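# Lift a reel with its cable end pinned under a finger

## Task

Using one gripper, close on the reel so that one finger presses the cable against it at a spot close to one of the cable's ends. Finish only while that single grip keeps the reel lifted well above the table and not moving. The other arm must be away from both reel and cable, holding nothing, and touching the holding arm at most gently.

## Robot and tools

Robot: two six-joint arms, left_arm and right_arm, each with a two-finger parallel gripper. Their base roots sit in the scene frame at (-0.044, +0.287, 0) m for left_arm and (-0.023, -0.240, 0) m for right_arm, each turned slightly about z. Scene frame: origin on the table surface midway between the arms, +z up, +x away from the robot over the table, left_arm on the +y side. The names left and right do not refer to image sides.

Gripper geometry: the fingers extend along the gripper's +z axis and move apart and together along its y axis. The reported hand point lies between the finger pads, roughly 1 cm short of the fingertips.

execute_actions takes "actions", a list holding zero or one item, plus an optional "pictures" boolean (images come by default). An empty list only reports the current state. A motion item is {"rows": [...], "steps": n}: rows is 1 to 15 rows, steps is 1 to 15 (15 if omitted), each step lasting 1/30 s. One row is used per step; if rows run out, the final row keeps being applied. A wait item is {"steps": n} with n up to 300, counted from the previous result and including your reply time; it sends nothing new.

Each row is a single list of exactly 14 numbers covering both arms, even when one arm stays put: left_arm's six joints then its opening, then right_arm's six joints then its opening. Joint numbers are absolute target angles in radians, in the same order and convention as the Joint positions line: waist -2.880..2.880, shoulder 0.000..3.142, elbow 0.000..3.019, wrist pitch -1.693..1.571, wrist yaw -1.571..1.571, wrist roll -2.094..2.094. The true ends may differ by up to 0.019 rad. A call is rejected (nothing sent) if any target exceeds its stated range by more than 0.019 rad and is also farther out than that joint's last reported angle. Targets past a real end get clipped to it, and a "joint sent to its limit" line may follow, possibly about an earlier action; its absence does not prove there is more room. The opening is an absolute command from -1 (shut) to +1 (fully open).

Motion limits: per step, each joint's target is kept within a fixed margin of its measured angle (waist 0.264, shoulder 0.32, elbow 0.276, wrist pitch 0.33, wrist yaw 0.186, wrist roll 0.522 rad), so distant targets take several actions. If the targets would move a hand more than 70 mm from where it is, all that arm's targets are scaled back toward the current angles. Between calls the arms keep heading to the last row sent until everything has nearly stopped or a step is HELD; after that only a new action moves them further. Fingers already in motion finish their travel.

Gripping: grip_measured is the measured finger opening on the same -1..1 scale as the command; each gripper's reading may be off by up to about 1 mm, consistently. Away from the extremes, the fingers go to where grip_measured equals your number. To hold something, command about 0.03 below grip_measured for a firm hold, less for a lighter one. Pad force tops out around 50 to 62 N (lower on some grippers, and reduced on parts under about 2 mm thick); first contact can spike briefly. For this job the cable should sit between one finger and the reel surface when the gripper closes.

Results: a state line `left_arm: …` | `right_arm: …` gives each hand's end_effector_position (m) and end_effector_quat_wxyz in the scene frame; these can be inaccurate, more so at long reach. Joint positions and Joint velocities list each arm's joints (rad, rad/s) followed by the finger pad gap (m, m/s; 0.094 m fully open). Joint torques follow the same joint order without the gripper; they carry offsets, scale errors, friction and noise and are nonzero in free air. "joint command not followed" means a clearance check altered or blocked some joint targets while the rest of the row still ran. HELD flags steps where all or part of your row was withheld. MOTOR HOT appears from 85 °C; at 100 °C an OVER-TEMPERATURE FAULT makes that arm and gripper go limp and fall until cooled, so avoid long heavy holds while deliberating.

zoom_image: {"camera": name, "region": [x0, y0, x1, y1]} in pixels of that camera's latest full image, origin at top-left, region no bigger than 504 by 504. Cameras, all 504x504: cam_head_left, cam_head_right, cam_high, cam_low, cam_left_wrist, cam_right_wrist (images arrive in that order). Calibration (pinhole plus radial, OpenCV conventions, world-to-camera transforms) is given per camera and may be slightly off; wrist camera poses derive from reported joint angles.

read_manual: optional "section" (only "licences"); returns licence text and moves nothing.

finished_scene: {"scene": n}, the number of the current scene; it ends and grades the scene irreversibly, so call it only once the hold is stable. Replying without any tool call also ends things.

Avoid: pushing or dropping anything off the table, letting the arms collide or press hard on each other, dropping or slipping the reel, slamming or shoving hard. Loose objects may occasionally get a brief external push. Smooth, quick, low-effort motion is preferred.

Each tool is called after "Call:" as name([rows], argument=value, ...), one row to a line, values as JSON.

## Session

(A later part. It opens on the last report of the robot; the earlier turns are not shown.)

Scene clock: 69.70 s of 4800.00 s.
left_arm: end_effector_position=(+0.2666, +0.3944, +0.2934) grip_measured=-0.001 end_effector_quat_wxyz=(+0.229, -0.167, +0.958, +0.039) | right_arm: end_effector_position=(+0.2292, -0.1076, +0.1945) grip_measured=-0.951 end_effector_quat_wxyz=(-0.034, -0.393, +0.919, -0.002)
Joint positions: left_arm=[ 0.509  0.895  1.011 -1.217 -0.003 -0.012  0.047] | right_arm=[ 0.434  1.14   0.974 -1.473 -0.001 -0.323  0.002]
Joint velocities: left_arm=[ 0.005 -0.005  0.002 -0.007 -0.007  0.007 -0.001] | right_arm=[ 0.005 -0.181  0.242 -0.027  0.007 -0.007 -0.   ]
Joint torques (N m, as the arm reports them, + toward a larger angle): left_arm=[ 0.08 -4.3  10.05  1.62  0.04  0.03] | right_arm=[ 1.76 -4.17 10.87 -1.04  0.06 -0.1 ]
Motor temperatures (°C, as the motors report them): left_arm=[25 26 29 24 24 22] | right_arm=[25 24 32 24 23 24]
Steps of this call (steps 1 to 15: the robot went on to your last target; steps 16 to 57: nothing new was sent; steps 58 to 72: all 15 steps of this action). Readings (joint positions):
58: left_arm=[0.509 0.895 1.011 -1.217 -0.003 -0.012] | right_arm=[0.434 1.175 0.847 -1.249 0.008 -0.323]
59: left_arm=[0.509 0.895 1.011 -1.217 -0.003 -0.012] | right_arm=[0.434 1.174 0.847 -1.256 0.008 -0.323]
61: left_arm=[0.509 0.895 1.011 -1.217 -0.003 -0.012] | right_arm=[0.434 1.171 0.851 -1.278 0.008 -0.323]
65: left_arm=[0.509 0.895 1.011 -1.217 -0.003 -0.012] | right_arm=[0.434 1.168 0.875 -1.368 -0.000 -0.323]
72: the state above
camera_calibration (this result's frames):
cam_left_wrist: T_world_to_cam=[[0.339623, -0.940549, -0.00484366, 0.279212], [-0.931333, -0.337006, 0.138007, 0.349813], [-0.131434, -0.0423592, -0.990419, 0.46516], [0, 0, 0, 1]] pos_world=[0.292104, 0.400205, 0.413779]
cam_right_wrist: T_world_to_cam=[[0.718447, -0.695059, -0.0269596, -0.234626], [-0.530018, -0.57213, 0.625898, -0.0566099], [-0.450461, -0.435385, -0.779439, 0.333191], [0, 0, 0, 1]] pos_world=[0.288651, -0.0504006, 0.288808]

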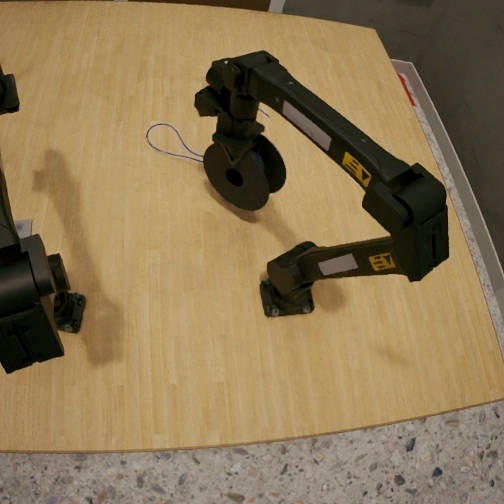

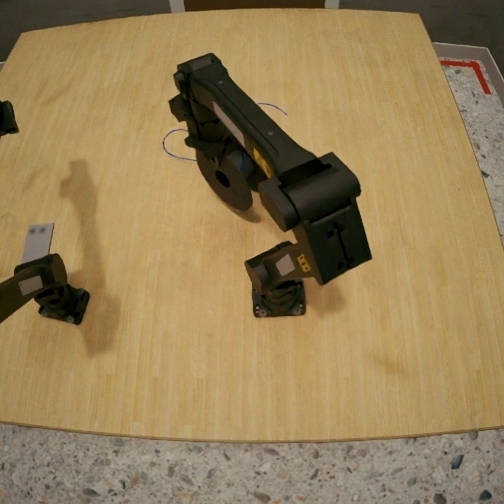

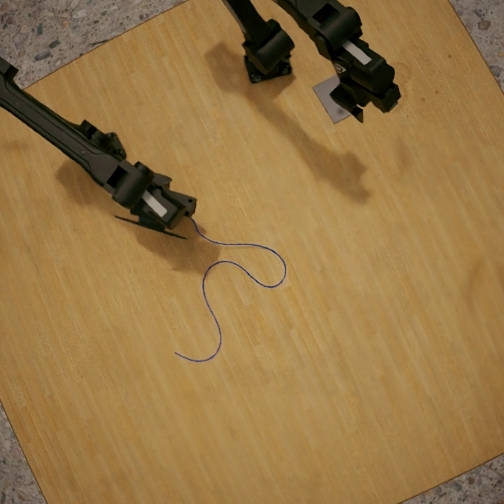

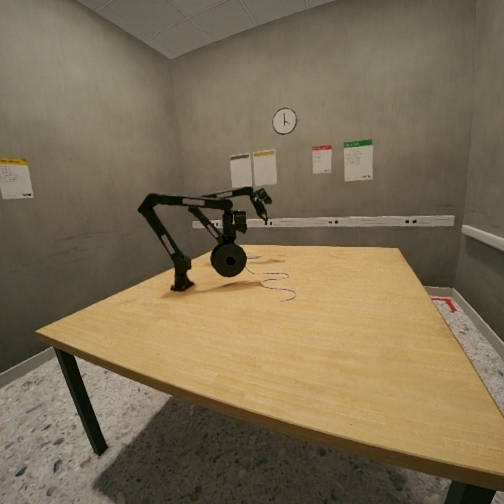

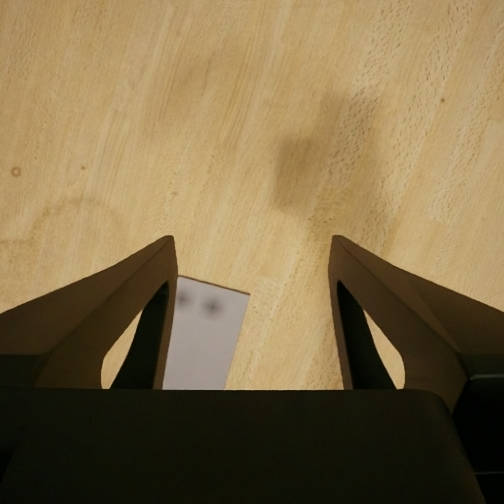

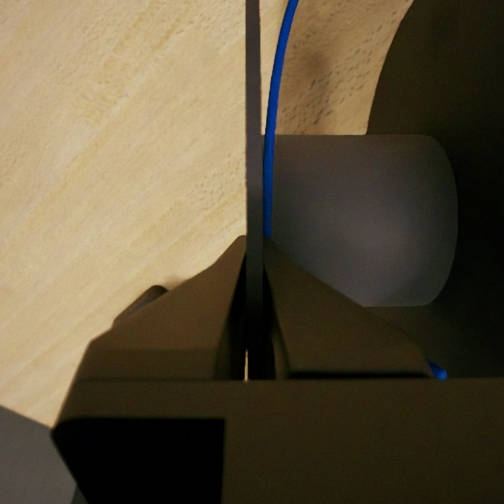

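Call:
execute_actions([
  {"rows":[[0.5,0.9,1,-1.2,0,0,0,0.434,1.15,0.93,-1.36,0,-0.325,-1],[0.5,0.9,1,-1.2,0,0,0,0.434,1.15,0.93,-1.36,0,-0.325,-1],[0.5,0.9,1,-1.2,0,0,0,0.434,1.15,0.93,-1.36,0,-0.325,-1],[0.5,0.9,1,-1.2,0,0,0,0.434,1.165,0.88,-1.29,0,-0.325,-1],[0.5,0.9,1,-1.2,0,0,0,0.434,1.165,0.88,-1.29,0,-0.325,-1],[0.5,0.9,1,-1.2,0,0,0,0.434,1.165,0.88,-1.29,0,-0.325,-1],[0.5,0.9,1,-1.2,0,0,0,0.434,1.178,0.845,-1.245,0,-0.325,-1],[0.5,0.9,1,-1.2,0,0,0,0.434,1.178,0.845,-1.245,0,-0.325,-1],[0.5,0.9,1,-1.2,0,0,0,0.434,1.178,0.845,-1.245,0,-0.325,-1],[0.5,0.9,1,-1.2,0,0,0,0.434,1.178,0.845,-1.245,0,-0.325,-1],[0.5,0.9,1,-1.2,0,0,0,0.434,1.178,0.845,-1.245,0,-0.325,-1],[0.5,0.9,1,-1.2,0,0,0,0.434,1.178,0.845,-1.245,0,-0.325,-0.1]],"steps":15},
], pictures=false)

Call:
execute_actions([
  {"rows":[[0.5,0.9,1,-1.2,0,0,0,0.434,1.178,0.845,-1.245,0,-0.325,-0.1],[0.5,0.9,1,-1.2,0,0,0,0.434,1.178,0.845,-1.245,0,-0.325,-0.1],[0.5,0.9,1,-1.2,0,0,0,0.434,1.178,0.845,-1.245,0,-0.325,-0.1],[0.5,0.9,1,-1.2,0,0,0,0.434,1.165,0.88,-1.29,0,-0.325,-0.1]],"steps":12},
])

Scene clock: 75.27 s of 4800.00 s.
left_arm: end_effector_position=(+0.2666, +0.3944, +0.2934) grip_measured=-0.001 end_effector_quat_wxyz=(+0.229, -0.167, +0.958, +0.039) | right_arm: end_effector_position=(+0.2398, -0.1026, +0.1380) grip_measured=-0.125 end_effector_quat_wxyz=(-0.007, -0.393, +0.920, -0.001)
Joint positions: left_arm=[ 0.509  0.895  1.011 -1.217 -0.003 -0.012  0.047] | right_arm=[ 0.434  1.174  0.849 -1.258  0.002 -0.323  0.041]
Joint velocities: left_arm=[-0.005 -0.005  0.022  0.012  0.007 -0.037  0.001] | right_arm=[-0.024 -0.005 -0.007  0.051 -0.007  0.022  0.048]
Joint torques (N m, as the arm reports them, + toward a larger angle): left_arm=[ 0.28 -4.31 10.13  1.7   0.07  0.02] | right_arm=[ 0.5  -5.14  7.03 -0.13 -0.01 -0.1 ]
Motor temperatures (°C, as the motors report them): left_arm=[25 26 29 24 24 22] | right_arm=[25 24 33 24 23 24]
Steps of this call (steps 1 to 30: the robot went on to your last target; steps 31 to 152: nothing new was sent; steps 153 to 167: all 15 steps of this action). Readings (joint positions):
153: left_arm=[0.509 0.895 1.011 -1.217 -0.003 -0.012] | right_arm=[0.434 1.127 0.977 -1.461 -0.002 -0.323]
154: left_arm=[0.509 0.895 1.011 -1.217 -0.003 -0.012] | right_arm=[0.434 1.126 0.963 -1.426 -0.002 -0.323]
156: left_arm=[0.509 0.895 1.011 -1.217 -0.003 -0.012] | right_arm=[0.434 1.135 0.932 -1.371 -0.002 -0.323]
160: left_arm=[0.509 0.895 1.011 -1.217 -0.003 -0.012] | right_arm=[0.434 1.168 0.859 -1.282 -0.002 -0.323]
167: the state above

Scene clock: 75.67 s of 4800.00 s.
left_arm: end_effector_position=(+0.2666, +0.3944, +0.2934) grip_measured=-0.001 end_effector_quat_wxyz=(+0.229, -0.167, +0.958, +0.039) | right_arm: end_effector_position=(+0.2350, -0.1051, +0.1382) grip_measured=-0.101 end_effector_quat_wxyz=(-0.017, -0.393, +0.920, -0.002)
Joint positions: left_arm=[ 0.509  0.895  1.011 -1.217 -0.003 -0.012  0.047] | right_arm=[ 0.434  1.174  0.849 -1.28   0.002 -0.323  0.042]
Joint velocities: left_arm=[-0.015 -0.005  0.022 -0.007 -0.007 -0.007  0.   ] | right_arm=[-0.015  0.005 -0.007 -0.002 -0.051 -0.022  0.002]
Joint torques (N m, as the arm reports them, + toward a larger angle): left_arm=[-0.12 -4.52 10.05  1.66  0.06  0.03] | right_arm=[ 0.57 -4.72  9.56 -0.62  0.02 -0.06]
Motor temperatures (°C, as the motors report them): left_arm=[25 26 29 24 24 22] | right_arm=[25 24 33 24 23 24]
Steps of this call (steps 1 to 12: all 12 steps of this action). Readings (joint positions):
1: left_arm=[0.509 0.895 1.011 -1.217 -0.003 -0.012] | right_arm=[0.434 1.174 0.849 -1.257 0.002 -0.323]
2: left_arm=[0.509 0.895 1.011 -1.217 -0.003 -0.012] | right_arm=[0.434 1.174 0.849 -1.257 0.002 -0.323]
4: left_arm=[0.509 0.895 1.011 -1.217 -0.003 -0.012] | right_arm=[0.434 1.174 0.849 -1.261 0.002 -0.323]
8: left_arm=[0.509 0.895 1.011 -1.217 -0.003 -0.012] | right_arm=[0.434 1.174 0.849 -1.279 0.002 -0.323]
12: the state above
camera_calibration (this result's frames):
cam_left_wrist: T_world_to_cam=[[0.339623, -0.940549, -0.00484366, 0.279212], [-0.931333, -0.337006, 0.138007, 0.349813], [-0.131434, -0.0423592, -0.990419, 0.46516], [0, 0, 0, 1]] pos_world=[0.292104, 0.400205, 0.413779]
cam_right_wrist: T_world_to_cam=[[0.718923, -0.694958, -0.0135498, -0.240556], [-0.549262, -0.579933, 0.601655, -0.00980774], [-0.425983, -0.425101, -0.798641, 0.290919], [0, 0, 0, 1]] pos_world=[0.291481, -0.0491939, 0.234981]

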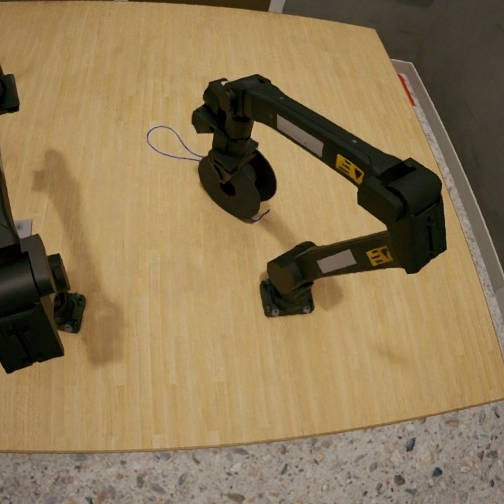

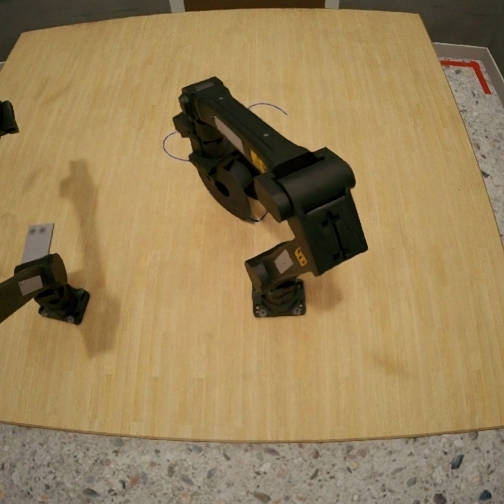

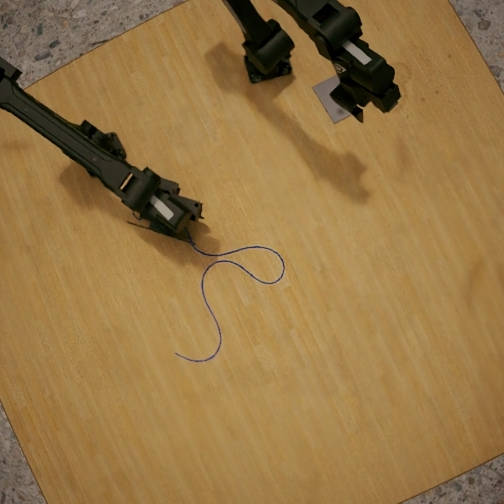

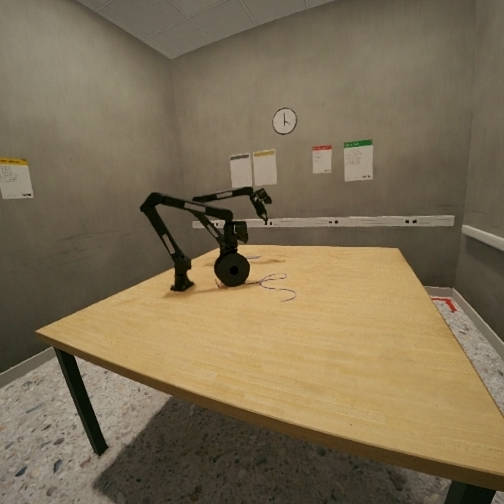

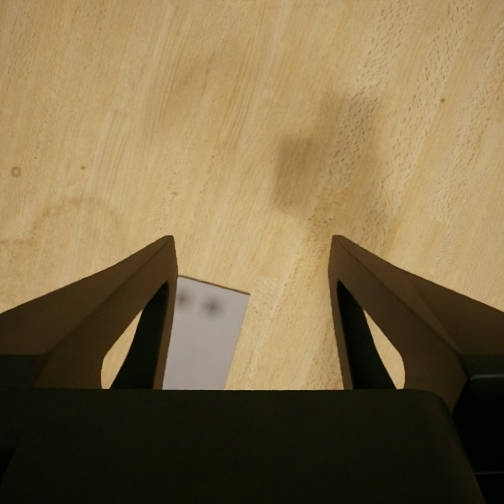

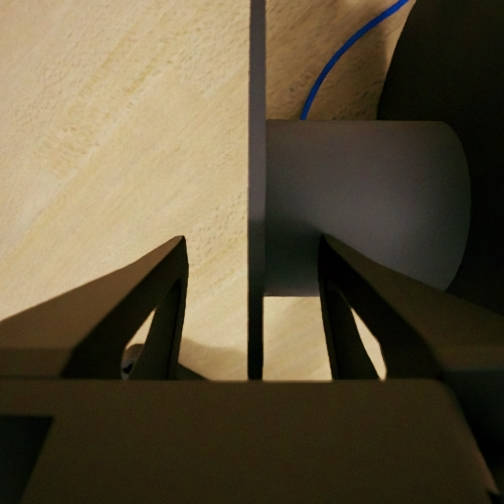

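Call:
execute_actions([
  {"rows":[[0.5,0.9,1,-1.2,0,0,0,0.434,1.14,0.98,-1.42,0,-0.325,-0.1],[0.5,0.9,1,-1.2,0,0,0,0.434,1.14,0.98,-1.42,0,-0.325,-0.1],[0.5,0.9,1,-1.2,0,0,0,0.434,1.14,0.98,-1.42,0,-0.325,-0.1],[0.5,0.9,1,-1.2,0,0,0,0.434,1.1,1.1,-1.55,0,-0.325,-0.1],[0.5,0.9,1,-1.2,0,0,0,0.434,1.1,1.1,-1.55,0,-0.325,-0.1],[0.5,0.9,1,-1.2,0,0,0,0.434,1.1,1.1,-1.55,0,-0.325,-0.1],[0.5,0.9,1,-1.2,0,0,0,0.434,1.05,1.15,-1.6,0,-0.325,-0.1],[0.5,0.9,1,-1.2,0,0,0,0.434,1.05,1.15,-1.6,0,-0.325,-0.1],[0.5,0.9,1,-1.2,0,0,0,-0.9,1.0,1.1,-1.3,0,0,-0.1]],"steps":15},
], pictures=false)

Call:
execute_actions([
  {"rows":[[0.5,0.9,1,-1.2,0,0,0,-0.9,1.0,1.1,-1.3,0,0,-0.1]],"steps":15},
])

Scene clock: 79.83 s of 4800.00 s.
left_arm: end_effector_position=(+0.2666, +0.3944, +0.2934) grip_measured=-0.001 end_effector_quat_wxyz=(+0.229, -0.167, +0.958, +0.039) | right_arm: end_effector_position=(+0.2991, -0.2034, +0.2672) grip_measured=-0.101 end_effector_quat_wxyz=(+0.142, -0.117, +0.983, +0.001)
Joint positions: left_arm=[ 0.509  0.895  1.011 -1.217 -0.003 -0.012  0.047] | right_arm=[ 0.063  0.999  1.045 -1.332 -0.005 -0.125  0.042]
Joint velocities: left_arm=[ 0.005  0.005 -0.007 -0.017  0.022  0.007  0.001] | right_arm=[-2.212 -0.181  0.017  0.295 -0.051  0.535  0.   ]
Joint torques (N m, as the arm reports them, + toward a larger angle): left_arm=[ 0.22 -4.43 10.04  1.74  0.05  0.03] | right_arm=[ 0.29 -3.   11.07  0.56  0.17  0.07]
Motor temperatures (°C, as the motors report them): left_arm=[25 26 29 24 24 22] | right_arm=[25 24 33 24 23 24]
Steps of this call (steps 1 to 15: the robot went on to your last target; steps 16 to 110: nothing new was sent; steps 111 to 125: all 15 steps of this action). Readings (joint positions):
111: left_arm=[0.509 0.895 1.011 -1.217 -0.003 -0.012] | right_arm=[0.434 1.174 0.858 -1.307 0.002 -0.323]
112: left_arm=[0.509 0.895 1.011 -1.217 -0.003 -0.012] | right_arm=[0.434 1.174 0.871 -1.348 0.002 -0.323]
114: left_arm=[0.509 0.895 1.011 -1.217 -0.003 -0.012] | right_arm=[0.434 1.164 0.906 -1.409 0.002 -0.323]
118: left_arm=[0.509 0.895 1.011 -1.217 -0.003 -0.012] | right_arm=[0.434 1.127 1.015 -1.527 0.002 -0.323]
125: the state above

Scene clock: 80.33 s of 4800.00 s.
left_arm: end_effector_position=(+0.2666, +0.3944, +0.2934) grip_measured=-0.001 end_effector_quat_wxyz=(+0.229, -0.167, +0.958, +0.039) | right_arm: end_effector_position=(+0.1860, -0.4963, +0.2680) grip_measured=-0.101 end_effector_quat_wxyz=(+0.136, +0.414, +0.897, -0.068)
Joint positions: left_arm=[ 0.509  0.895  1.011 -1.217 -0.003 -0.012  0.047] | right_arm=[-0.932  1.003  1.045 -1.308  0.005 -0.018  0.042]
Joint velocities: left_arm=[-0.024  0.015 -0.002 -0.012 -0.022  0.022  0.   ] | right_arm=[ 0.015 -0.015  0.002  0.007  0.051  0.007  0.   ]
Joint torques (N m, as the arm reports them, + toward a larger angle): left_arm=[ 0.13 -4.3  10.02  1.77  0.04  0.02] | right_arm=[ 2.33 -3.25 11.91  0.71 -0.15  0.01]
Motor temperatures (°C, as the motors report them): left_arm=[25 26 29 24 24 22] | right_arm=[25 24 33 24 23 24]
Steps of this call (steps 1 to 15: all 15 steps of this action). Readings (joint positions):
1: left_arm=[0.509 0.895 1.011 -1.217 -0.003 -0.012] | right_arm=[-0.014 0.995 1.045 -1.324 -0.004 -0.107]
2: left_arm=[0.509 0.895 1.011 -1.217 -0.003 -0.012] | right_arm=[-0.093 0.995 1.045 -1.319 -0.004 -0.093]
4: left_arm=[0.509 0.895 1.011 -1.217 -0.003 -0.012] | right_arm=[-0.253 0.997 1.045 -1.313 -0.003 -0.070]
8: left_arm=[0.509 0.895 1.011 -1.217 -0.003 -0.012] | right_arm=[-0.573 1.002 1.045 -1.309 -0.002 -0.043]
15: the state above
camera_calibration (this result's frames):
cam_left_wrist: T_world_to_cam=[[0.339623, -0.940549, -0.00484366, 0.279212], [-0.931333, -0.337006, 0.138007, 0.349813], [-0.131434, -0.0423592, -0.990419, 0.46516], [0, 0, 0, 1]] pos_world=[0.292104, 0.400205, 0.413779]
cam_right_wrist: T_world_to_cam=[[-0.763764, -0.645477, 0.00488265, -0.180005], [-0.614234, 0.72908, 0.301926, 0.400415], [-0.198446, 0.227601, -0.953319, 0.530475], [0, 0, 0, 1]] pos_world=[0.213738, -0.528861, 0.385695]

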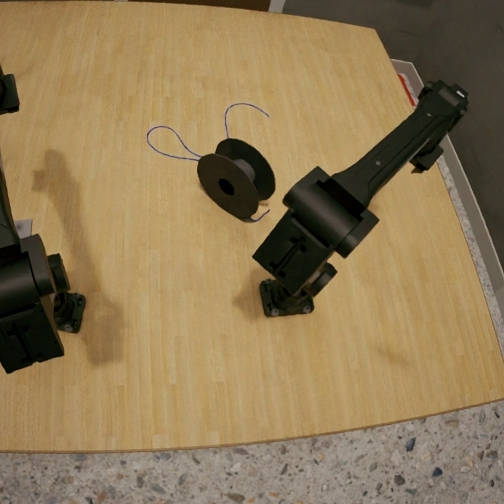

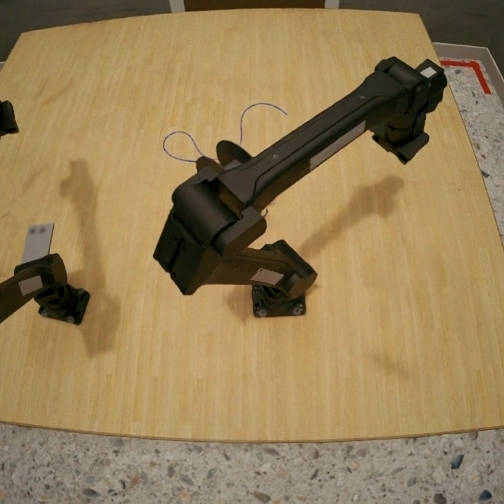

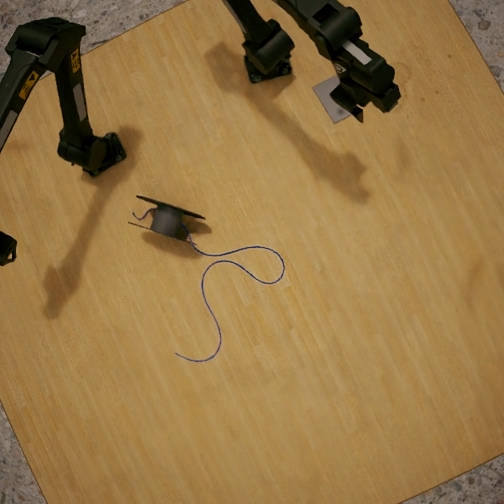

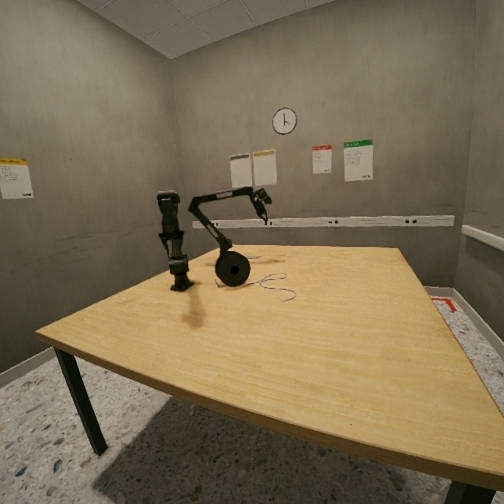

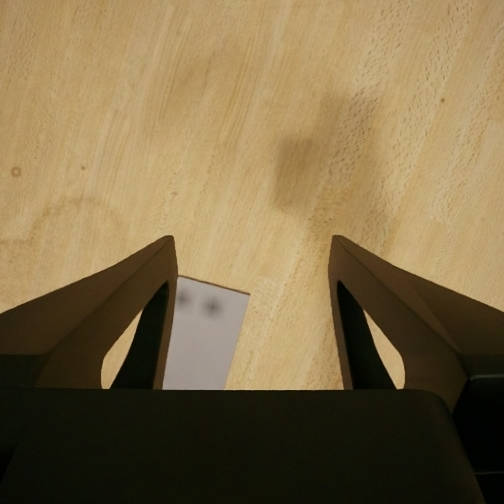

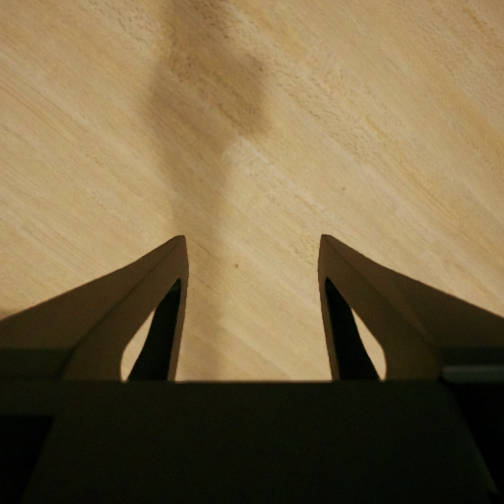

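Call:
zoom_image(camera="cam_high", region=[110,180,230,270])

Call:
zoom_image(camera="cam_head_left", region=[180,120,300,240])

Region (110, 180, 230, 270) of cam_high's 504x504 image, scaled by 4.200, with more detail than that image has; it fills the top 378 rows of this view, and the rest is white.

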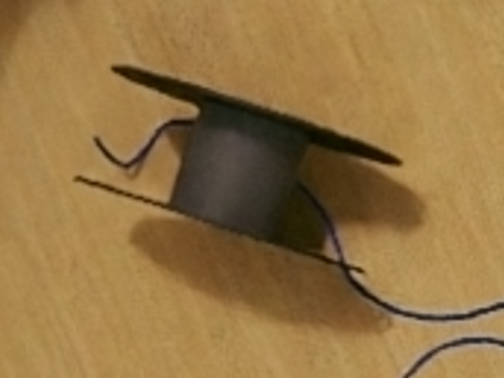

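Region (180, 120, 300, 240) of cam_head_left's 504x504 image, scaled by 4.200, with more detail than that image has.

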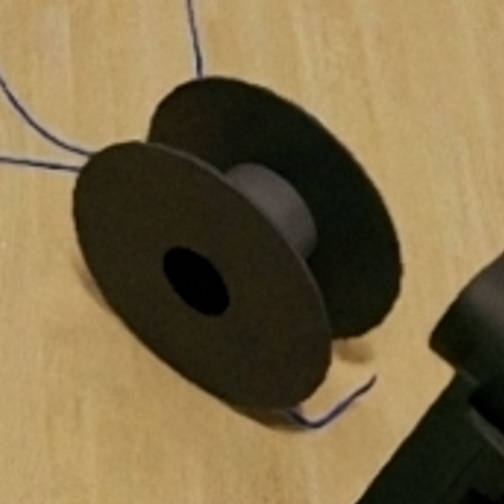

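Call:
execute_actions([
  {"rows":[[0.5,0.9,1,-1.2,0,0,0,-0.3,1.05,1.15,-1.5,0,-0.2,-0.1],[0.5,0.9,1,-1.2,0,0,0,-0.3,1.05,1.15,-1.5,0,-0.2,-0.1],[0.5,0.9,1,-1.2,0,0,0,-0.3,1.05,1.15,-1.5,0,-0.2,-0.1],[0.5,0.9,1,-1.2,0,0,0,0.434,1.08,1.12,-1.58,0,-0.325,-0.1]],"steps":15},
], pictures=false)

Call:
execute_actions([
  {"rows":[[0.5,0.9,1,-1.2,0,0,0,0.434,1.08,1.12,-1.58,0,-0.325,-0.1],[0.5,0.9,1,-1.2,0,0,0,0.434,1.08,1.12,-1.58,0,-0.325,-0.1],[0.5,0.9,1,-1.2,0,0,0,0.434,1.08,1.12,-1.58,0,-0.325,-0.1],[0.5,0.9,1,-1.2,0,0,0,0.434,1.08,1.12,-1.58,0,-0.325,-0.1],[0.5,0.9,1,-1.2,0,0,0,0.434,1.08,1.12,-1.58,0,-0.325,-0.1],[0.5,0.9,1,-1.2,0,0,0,0.434,1.08,1.12,-1.58,0,-0.325,-0.1],[0.5,0.9,1,-1.2,0,0,0,0.434,1.08,1.12,-1.58,0,-0.325,-0.1],[0.5,0.9,1,-1.2,0,0,0,0.428,1.125,1.03,-1.475,0,-0.325,-0.1]],"steps":15},
])

Scene clock: 87.40 s of 4800.00 s.
left_arm: end_effector_position=(+0.2666, +0.3944, +0.2934) grip_measured=-0.001 end_effector_quat_wxyz=(+0.229, -0.167, +0.958, +0.039) | right_arm: end_effector_position=(+0.2546, -0.1570, +0.2446) grip_measured=-0.101 end_effector_quat_wxyz=(-0.005, -0.286, +0.958, -0.001)
Joint positions: left_arm=[ 0.509  0.895  1.011 -1.217 -0.003 -0.012  0.047] | right_arm=[ 0.243  1.1    1.078 -1.558  0.002 -0.286  0.042]
Joint velocities: left_arm=[-0.005 -0.005 -0.002 -0.007 -0.037  0.007  0.001] | right_arm=[ 2.515 -0.005  0.002 -0.002  0.022 -0.139 -0.   ]
Joint torques (N m, as the arm reports them, + toward a larger angle): left_arm=[ 0.21 -4.17 10.07  1.75  0.07  0.03] | right_arm=[ 1.2  -5.91 10.28 -0.88 -0.04 -0.2 ]
Motor temperatures (°C, as the motors report them): left_arm=[25 26 30 24 24 22] | right_arm=[25 24 35 24 23 24]
Steps of this call (steps 1 to 30: the robot went on to your last target; steps 31 to 197: nothing new was sent; steps 198 to 212: all 15 steps of this action). Readings (joint positions):
198: left_arm=[0.509 0.895 1.011 -1.217 -0.003 -0.012] | right_arm=[-0.895 1.007 1.051 -1.338 0.011 -0.036]
199: left_arm=[0.509 0.895 1.011 -1.217 -0.003 -0.012] | right_arm=[-0.850 1.014 1.062 -1.387 0.011 -0.059]
201: left_arm=[0.509 0.895 1.011 -1.217 -0.003 -0.012] | right_arm=[-0.711 1.031 1.075 -1.458 0.010 -0.116]
205: left_arm=[0.509 0.895 1.011 -1.217 -0.003 -0.012] | right_arm=[-0.368 1.077 1.078 -1.547 0.004 -0.223]
212: the state above

Scene clock: 87.90 s of 4800.00 s.
left_arm: end_effector_position=(+0.2666, +0.3944, +0.2934) grip_measured=-0.001 end_effector_quat_wxyz=(+0.229, -0.167, +0.958, +0.039) | right_arm: end_effector_position=(+0.2383, -0.1004, +0.2197) grip_measured=-0.101 end_effector_quat_wxyz=(-0.006, -0.389, +0.921, +0.001)
Joint positions: left_arm=[ 0.509  0.895  1.011 -1.217 -0.003 -0.012  0.047] | right_arm=[ 0.44   1.123  1.03  -1.488 -0.003 -0.309  0.042]
Joint velocities: left_arm=[ 0.005 -0.005 -0.017  0.007 -0.066 -0.095 -0.001] | right_arm=[-0.005  0.093 -0.032  0.022  0.066 -0.095  0.001]
Joint torques (N m, as the arm reports them, + toward a larger angle): left_arm=[-0.03 -4.39 10.13  1.74  0.06  0.02] | right_arm=[-0.4  -5.68  7.78  0.28  0.13 -0.17]
Motor temperatures (°C, as the motors report them): left_arm=[25 26 30 24 24 22] | right_arm=[25 24 35 24 23 24]
Steps of this call (steps 1 to 15: all 15 steps of this action). Readings (joint positions):
1: left_arm=[0.509 0.895 1.011 -1.217 -0.003 -0.012] | right_arm=[0.326 1.100 1.078 -1.559 0.001 -0.291]
2: left_arm=[0.509 0.895 1.011 -1.217 -0.003 -0.012] | right_arm=[0.395 1.100 1.078 -1.560 -0.003 -0.296]
4: left_arm=[0.509 0.895 1.011 -1.217 -0.003 -0.012] | right_arm=[0.466 1.098 1.078 -1.565 -0.006 -0.304]
8: left_arm=[0.509 0.895 1.011 -1.217 -0.003 -0.012] | right_arm=[0.456 1.094 1.072 -1.553 -0.005 -0.308]
15: the state above
camera_calibration (this result's frames):
cam_left_wrist: T_world_to_cam=[[0.339623, -0.940549, -0.00484366, 0.279212], [-0.931333, -0.337006, 0.138007, 0.349813], [-0.131434, -0.0423592, -0.990419, 0.46516], [0, 0, 0, 1]] pos_world=[0.292104, 0.400205, 0.413779]
cam_right_wrist: T_world_to_cam=[[0.713749, -0.70032, -0.0107221, -0.238453], [-0.564851, -0.584599, 0.582398, -0.0468364], [-0.414133, -0.409629, -0.812833, 0.361333], [0, 0, 0, 1]] pos_world=[0.29338, -0.0463617, 0.318424]

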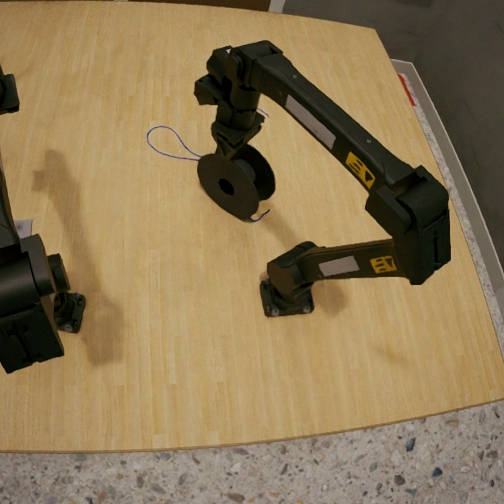

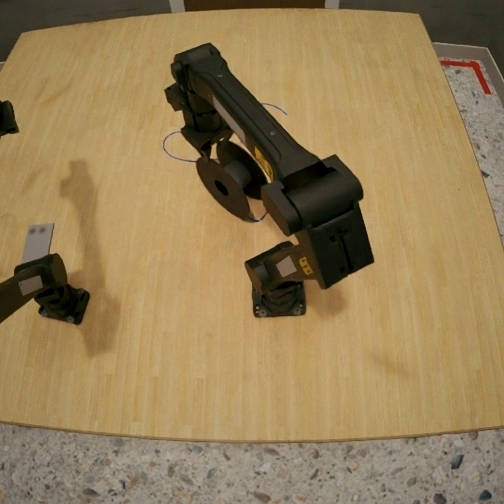

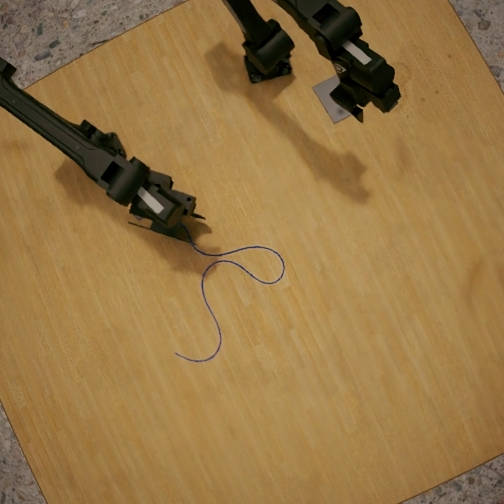

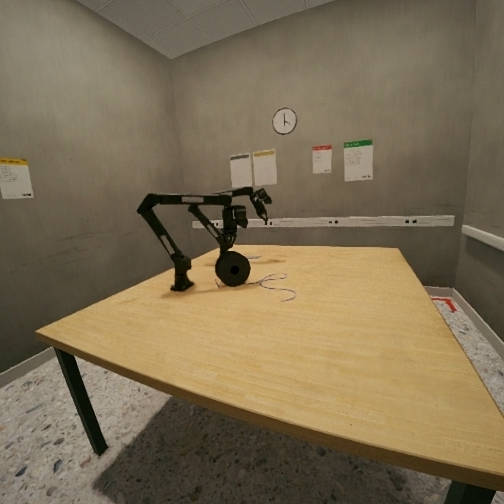

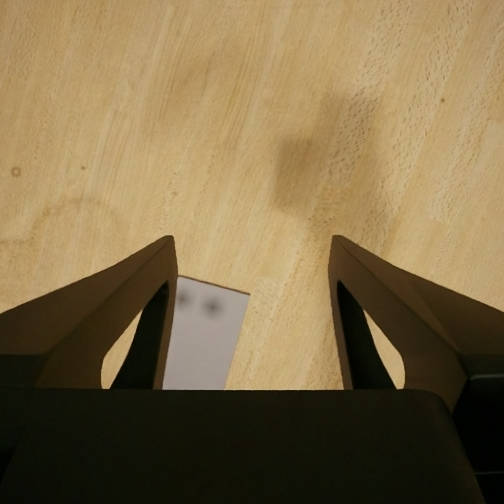

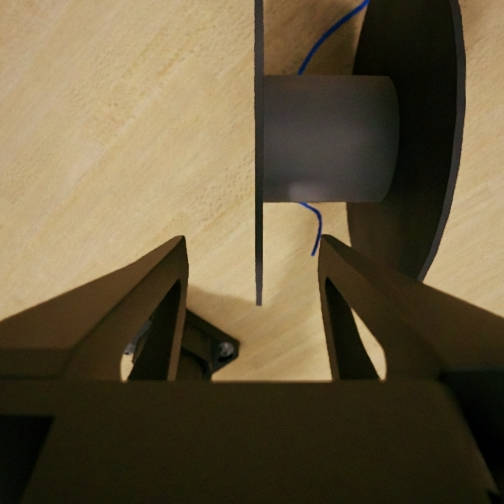

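Call:
execute_actions([
  {"rows":[[0.5,0.9,1,-1.2,0,0,0,0.434,1.1,1.15,-1.6,0,-0.4,-0.2],[0.5,0.9,1,-1.2,0,0,0,0.434,1.1,1.15,-1.6,0,-0.4,-0.2],[0.5,0.9,1,-1.2,0,0,0,0.434,1.1,1.15,-1.6,0,-0.4,-0.2],[0.5,0.9,1,-1.2,0,0,0,0.1,1.4,1.45,-1.55,0,-0.6,-0.2],[0.5,0.9,1,-1.2,0,0,0,0.1,1.4,1.45,-1.55,0,-0.6,-0.2],[0.5,0.9,1,-1.2,0,0,0,0.1,1.4,1.45,-1.55,0,-0.6,-0.2],[0.5,0.9,1,-1.2,0,0,0,0.1,1.4,1.45,-1.55,0,-0.6,-0.2],[0.5,0.9,1,-1.2,0,0,0,-0.015,1.8,1.75,-1.5,0,-0.66,-0.2]],"steps":15},
], pictures=false)

Call:
execute_actions([
  {"rows":[[0.5,0.9,1,-1.2,0,0,0,-0.015,1.9,1.8,-1.45,0,-0.66,-0.2],[0.5,0.9,1,-1.2,0,0,0,-0.015,1.9,1.8,-1.45,0,-0.66,-0.2],[0.5,0.9,1,-1.2,0,0,0,-0.015,1.9,1.8,-1.45,0,-0.66,-0.2],[0.5,0.9,1,-1.2,0,0,0,-0.015,2.073,1.78,-1.27,0,-0.66,-0.2]],"steps":15},
])

Scene clock: 91.43 s of 4800.00 s.
left_arm: end_effector_position=(+0.2666, +0.3944, +0.2934) grip_measured=-0.001 end_effector_quat_wxyz=(+0.229, -0.167, +0.958, +0.039) | right_arm: end_effector_position=(+0.4218, -0.1858, +0.2213) grip_measured=-0.199 end_effector_quat_wxyz=(-0.037, -0.321, +0.946, +0.011)
Joint positions: left_arm=[ 0.509  0.895  1.011 -1.217 -0.003 -0.012  0.047] | right_arm=[ 0.07   1.566  1.453 -1.535 -0.006 -0.535  0.038]
Joint velocities: left_arm=[-0.005  0.005 -0.017  0.022  0.022  0.022  0.   ] | right_arm=[-0.611  1.538  1.155  0.085 -0.037 -0.359  0.001]
Joint torques (N m, as the arm reports them, + toward a larger angle): left_arm=[-0.21 -4.32 10.04  1.68  0.08  0.03] | right_arm=[ 1.09 -9.68 10.5   0.06  0.08 -0.23]
Motor temperatures (°C, as the motors report them): left_arm=[25 26 30 24 24 22] | right_arm=[25 24 35 24 23 24]
Steps of this call (steps 1 to 15: the robot went on to your last target; steps 16 to 91: nothing new was sent; steps 92 to 106: all 15 steps of this action). Readings (joint positions):
92: left_arm=[0.509 0.895 1.011 -1.217 -0.003 -0.012] | right_arm=[0.440 1.126 1.036 -1.507 -0.003 -0.322]
93: left_arm=[0.509 0.895 1.011 -1.217 -0.003 -0.012] | right_arm=[0.440 1.127 1.047 -1.540 -0.003 -0.335]
95: left_arm=[0.509 0.895 1.011 -1.217 -0.003 -0.012] | right_arm=[0.430 1.131 1.077 -1.572 -0.006 -0.367]
99: left_arm=[0.509 0.895 1.011 -1.217 -0.003 -0.012] | right_arm=[0.292 1.246 1.211 -1.569 -0.007 -0.442]
106: the state above

Scene clock: 91.93 s of 4800.00 s.
left_arm: end_effector_position=(+0.2666, +0.3944, +0.2934) grip_measured=-0.001 end_effector_quat_wxyz=(+0.229, -0.167, +0.958, +0.039) | right_arm: end_effector_position=(+0.5803, -0.2121, +0.0169) grip_measured=-0.199 end_effector_quat_wxyz=(-0.055, -0.333, +0.941, +0.019)
Joint positions: left_arm=[ 0.509  0.895  1.011 -1.217 -0.003 -0.012  0.047] | right_arm=[-0.004  2.138  1.728 -1.277 -0.003 -0.635  0.038]
Joint velocities: left_arm=[-0.005 -0.024 -0.002 -0.017  0.007 -0.022  0.   ] | right_arm=[-0.005  0.122 -0.002  0.012 -0.022 -0.11  -0.   ]
Joint torques (N m, as the arm reports them, + toward a larger angle): left_arm=[-0.02 -4.39 10.07  1.73  0.06  0.03] | right_arm=[ -0.02 -20.74  10.5   -0.17   0.08  -0.26]
Motor temperatures (°C, as the motors report them): left_arm=[25 26 30 24 24 22] | right_arm=[25 24 35 24 23 24]
Steps of this call (steps 1 to 15: all 15 steps of this action). Readings (joint positions):
1: left_arm=[0.509 0.895 1.011 -1.217 -0.003 -0.012] | right_arm=[0.051 1.619 1.492 -1.527 -0.006 -0.545]
2: left_arm=[0.509 0.895 1.011 -1.217 -0.003 -0.012] | right_arm=[0.036 1.672 1.532 -1.516 -0.005 -0.554]
4: left_arm=[0.509 0.895 1.011 -1.217 -0.003 -0.012] | right_arm=[0.015 1.777 1.611 -1.479 -0.005 -0.570]
8: left_arm=[0.509 0.895 1.011 -1.217 -0.003 -0.012] | right_arm=[-0.002 1.955 1.693 -1.347 -0.005 -0.598]
15: the state above
camera_calibration (this result's frames):
cam_left_wrist: T_world_to_cam=[[0.339623, -0.940549, -0.00484366, 0.279212], [-0.931333, -0.337006, 0.138007, 0.349813], [-0.131434, -0.0423592, -0.990419, 0.46516], [0, 0, 0, 1]] pos_world=[0.292104, 0.400205, 0.413779]
cam_right_wrist: T_world_to_cam=[[0.62115, -0.78006, -0.0753513, -0.525049], [-0.565735, -0.512859, 0.645693, 0.213735], [-0.542324, -0.358444, -0.75987, 0.376621], [0, 0, 0, 1]] pos_world=[0.651302, -0.164957, 0.108613]

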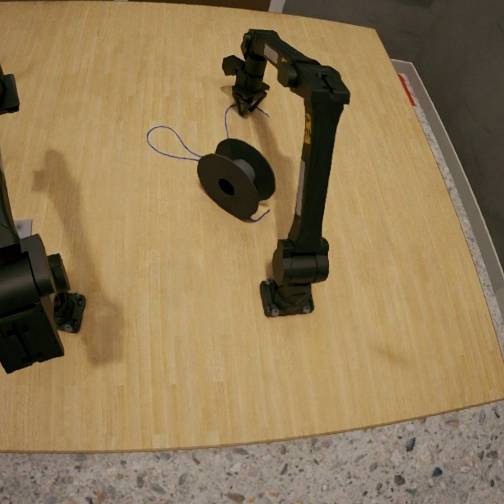

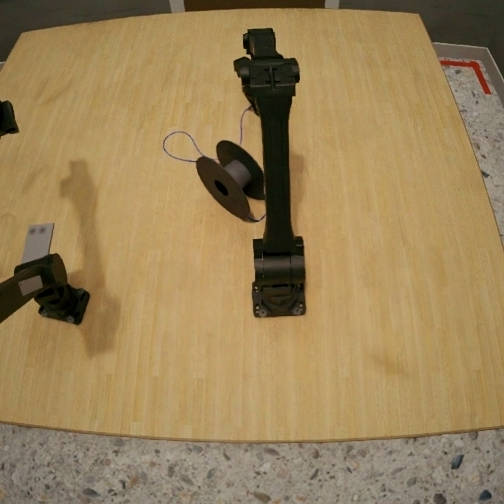

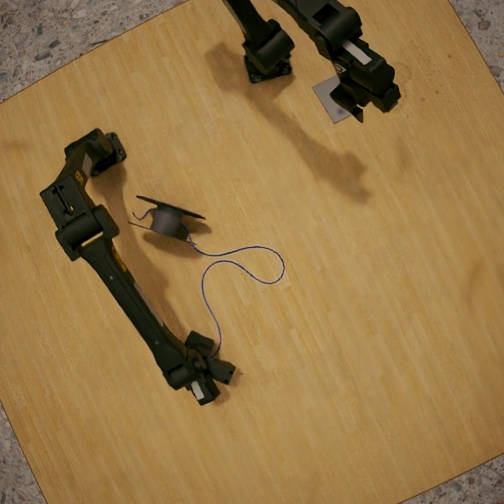

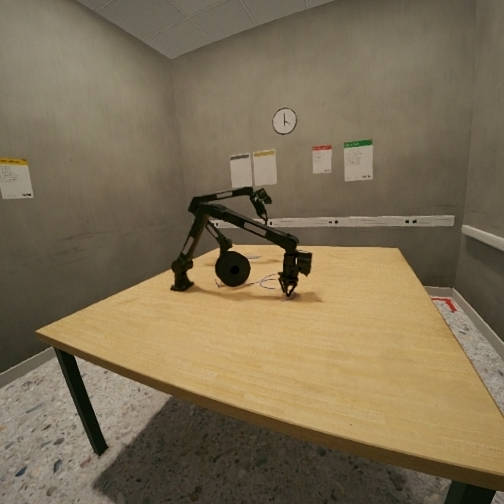

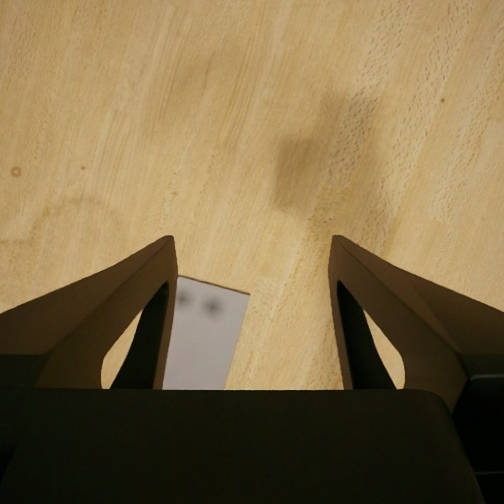

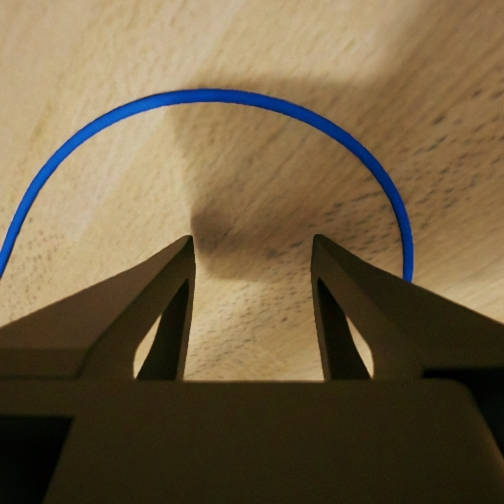

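Call:
execute_actions([
  {"rows":[[0.5,0.9,1,-1.2,0,0,0,-0.03,2.04,1.85,-1.3,0,-0.72,-0.2],[0.5,0.9,1,-1.2,0,0,0,-0.03,2.04,1.85,-1.3,0,-0.72,-0.2],[0.5,0.9,1,-1.2,0,0,0,-0.03,2.04,1.85,-1.3,0,-0.72,-0.2],[0.5,0.9,1,-1.2,0,0,0,-0.03,2.04,1.85,-1.3,0,-0.72,-0.2],[0.5,0.9,1,-1.2,0,0,0,-0.083,2.09,1.85,-1.25,0,-0.72,-0.2]],"steps":15},
])

Scene clock: 95.00 s of 4800.00 s.
left_arm: end_effector_position=(+0.2666, +0.3944, +0.2934) grip_measured=-0.001 end_effector_quat_wxyz=(+0.229, -0.167, +0.958, +0.039) | right_arm: end_effector_position=(+0.6196, -0.2656, +0.0818) grip_measured=-0.199 end_effector_quat_wxyz=(+0.020, -0.325, +0.945, -0.007)
Joint positions: left_arm=[ 0.509  0.895  1.011 -1.217 -0.003 -0.012  0.047] | right_arm=[-0.089  2.076  1.807 -1.259 -0.002 -0.702  0.038]
Joint velocities: left_arm=[-0.005  0.005 -0.007 -0.002 -0.007  0.051  0.001] | right_arm=[-0.044  0.005 -0.002  0.012  0.051 -0.095  0.001]
Joint torques (N m, as the arm reports them, + toward a larger angle): left_arm=[ 0.01 -4.21 10.08  1.71  0.09  0.01] | right_arm=[  1.41 -16.12  10.36   0.27   0.07  -0.18]
Motor temperatures (°C, as the motors report them): left_arm=[25 26 30 24 24 22] | right_arm=[25 25 35 24 23 24]
Steps of this call (steps 1 to 30: the robot went on to your last target; steps 31 to 77: nothing new was sent; steps 78 to 92: all 15 steps of this action). Readings (joint positions):
78: left_arm=[0.509 0.895 1.011 -1.217 -0.003 -0.012] | right_arm=[-0.005 2.077 1.738 -1.282 -0.003 -0.654]
79: left_arm=[0.509 0.895 1.011 -1.217 -0.003 -0.012] | right_arm=[-0.005 2.077 1.746 -1.286 -0.003 -0.665]
81: left_arm=[0.509 0.895 1.011 -1.217 -0.003 -0.012] | right_arm=[-0.008 2.076 1.769 -1.291 -0.003 -0.679]
85: left_arm=[0.509 0.895 1.011 -1.217 -0.003 -0.012] | right_arm=[-0.036 2.075 1.804 -1.262 -0.003 -0.695]
92: the state above
camera_calibration (this result's frames):
cam_left_wrist: T_world_to_cam=[[0.339623, -0.940549, -0.00484366, 0.279212], [-0.931333, -0.337006, 0.138007, 0.349813], [-0.131434, -0.0423592, -0.990419, 0.46516], [0, 0, 0, 1]] pos_world=[0.292104, 0.400205, 0.413779]
cam_right_wrist: T_world_to_cam=[[0.611501, -0.790931, 0.0222415, -0.591166], [-0.670211, -0.502816, 0.545887, 0.242266], [-0.420576, -0.348717, -0.837563, 0.361626], [0, 0, 0, 1]] pos_world=[0.675959, -0.219651, 0.183783]

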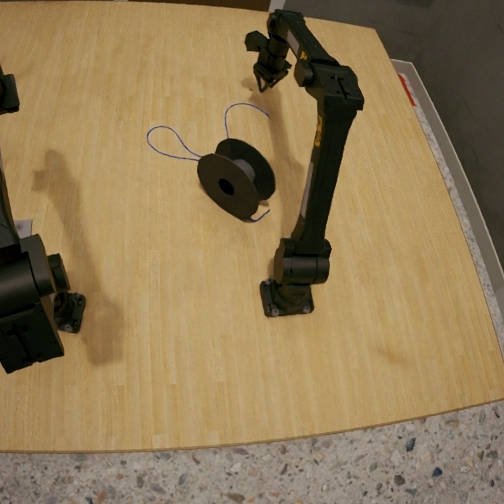

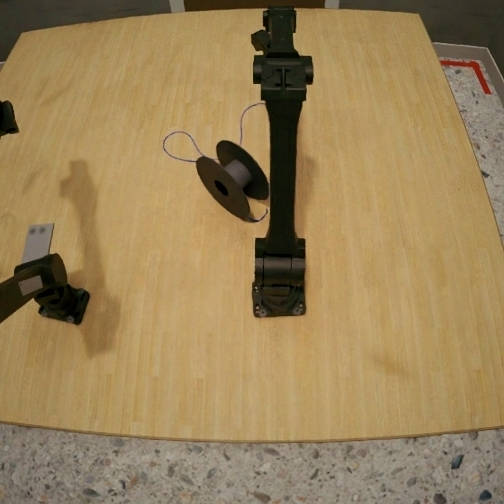

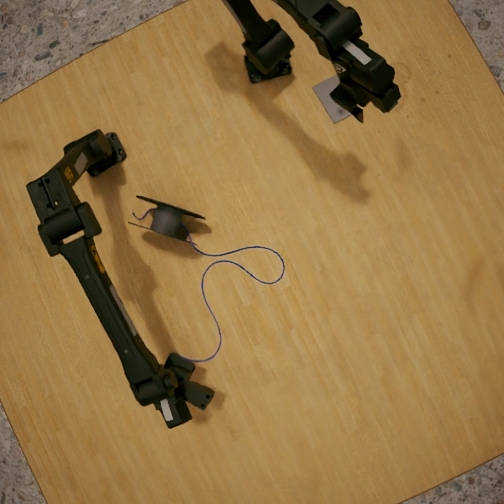

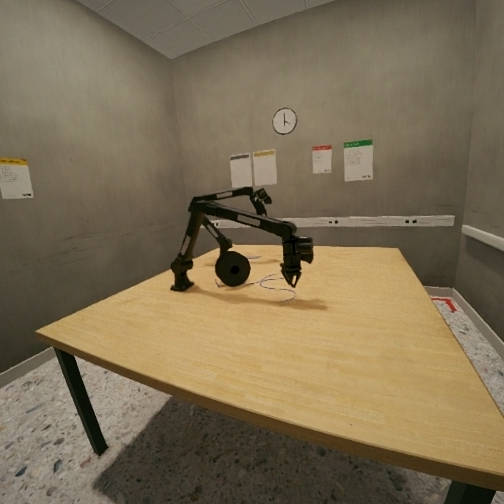

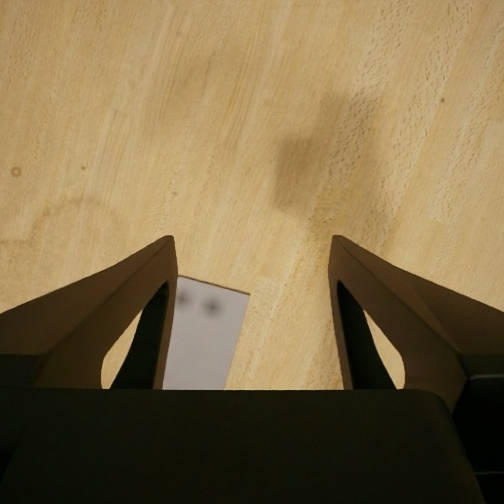

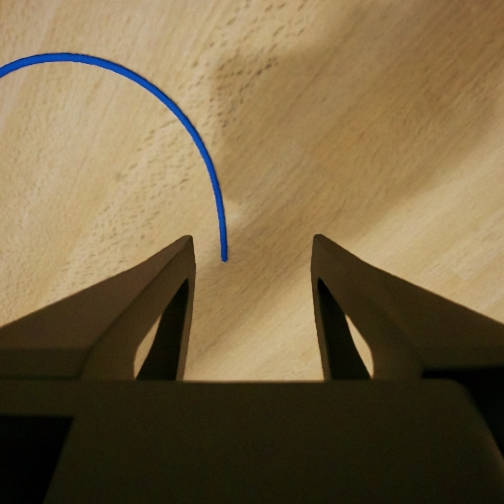

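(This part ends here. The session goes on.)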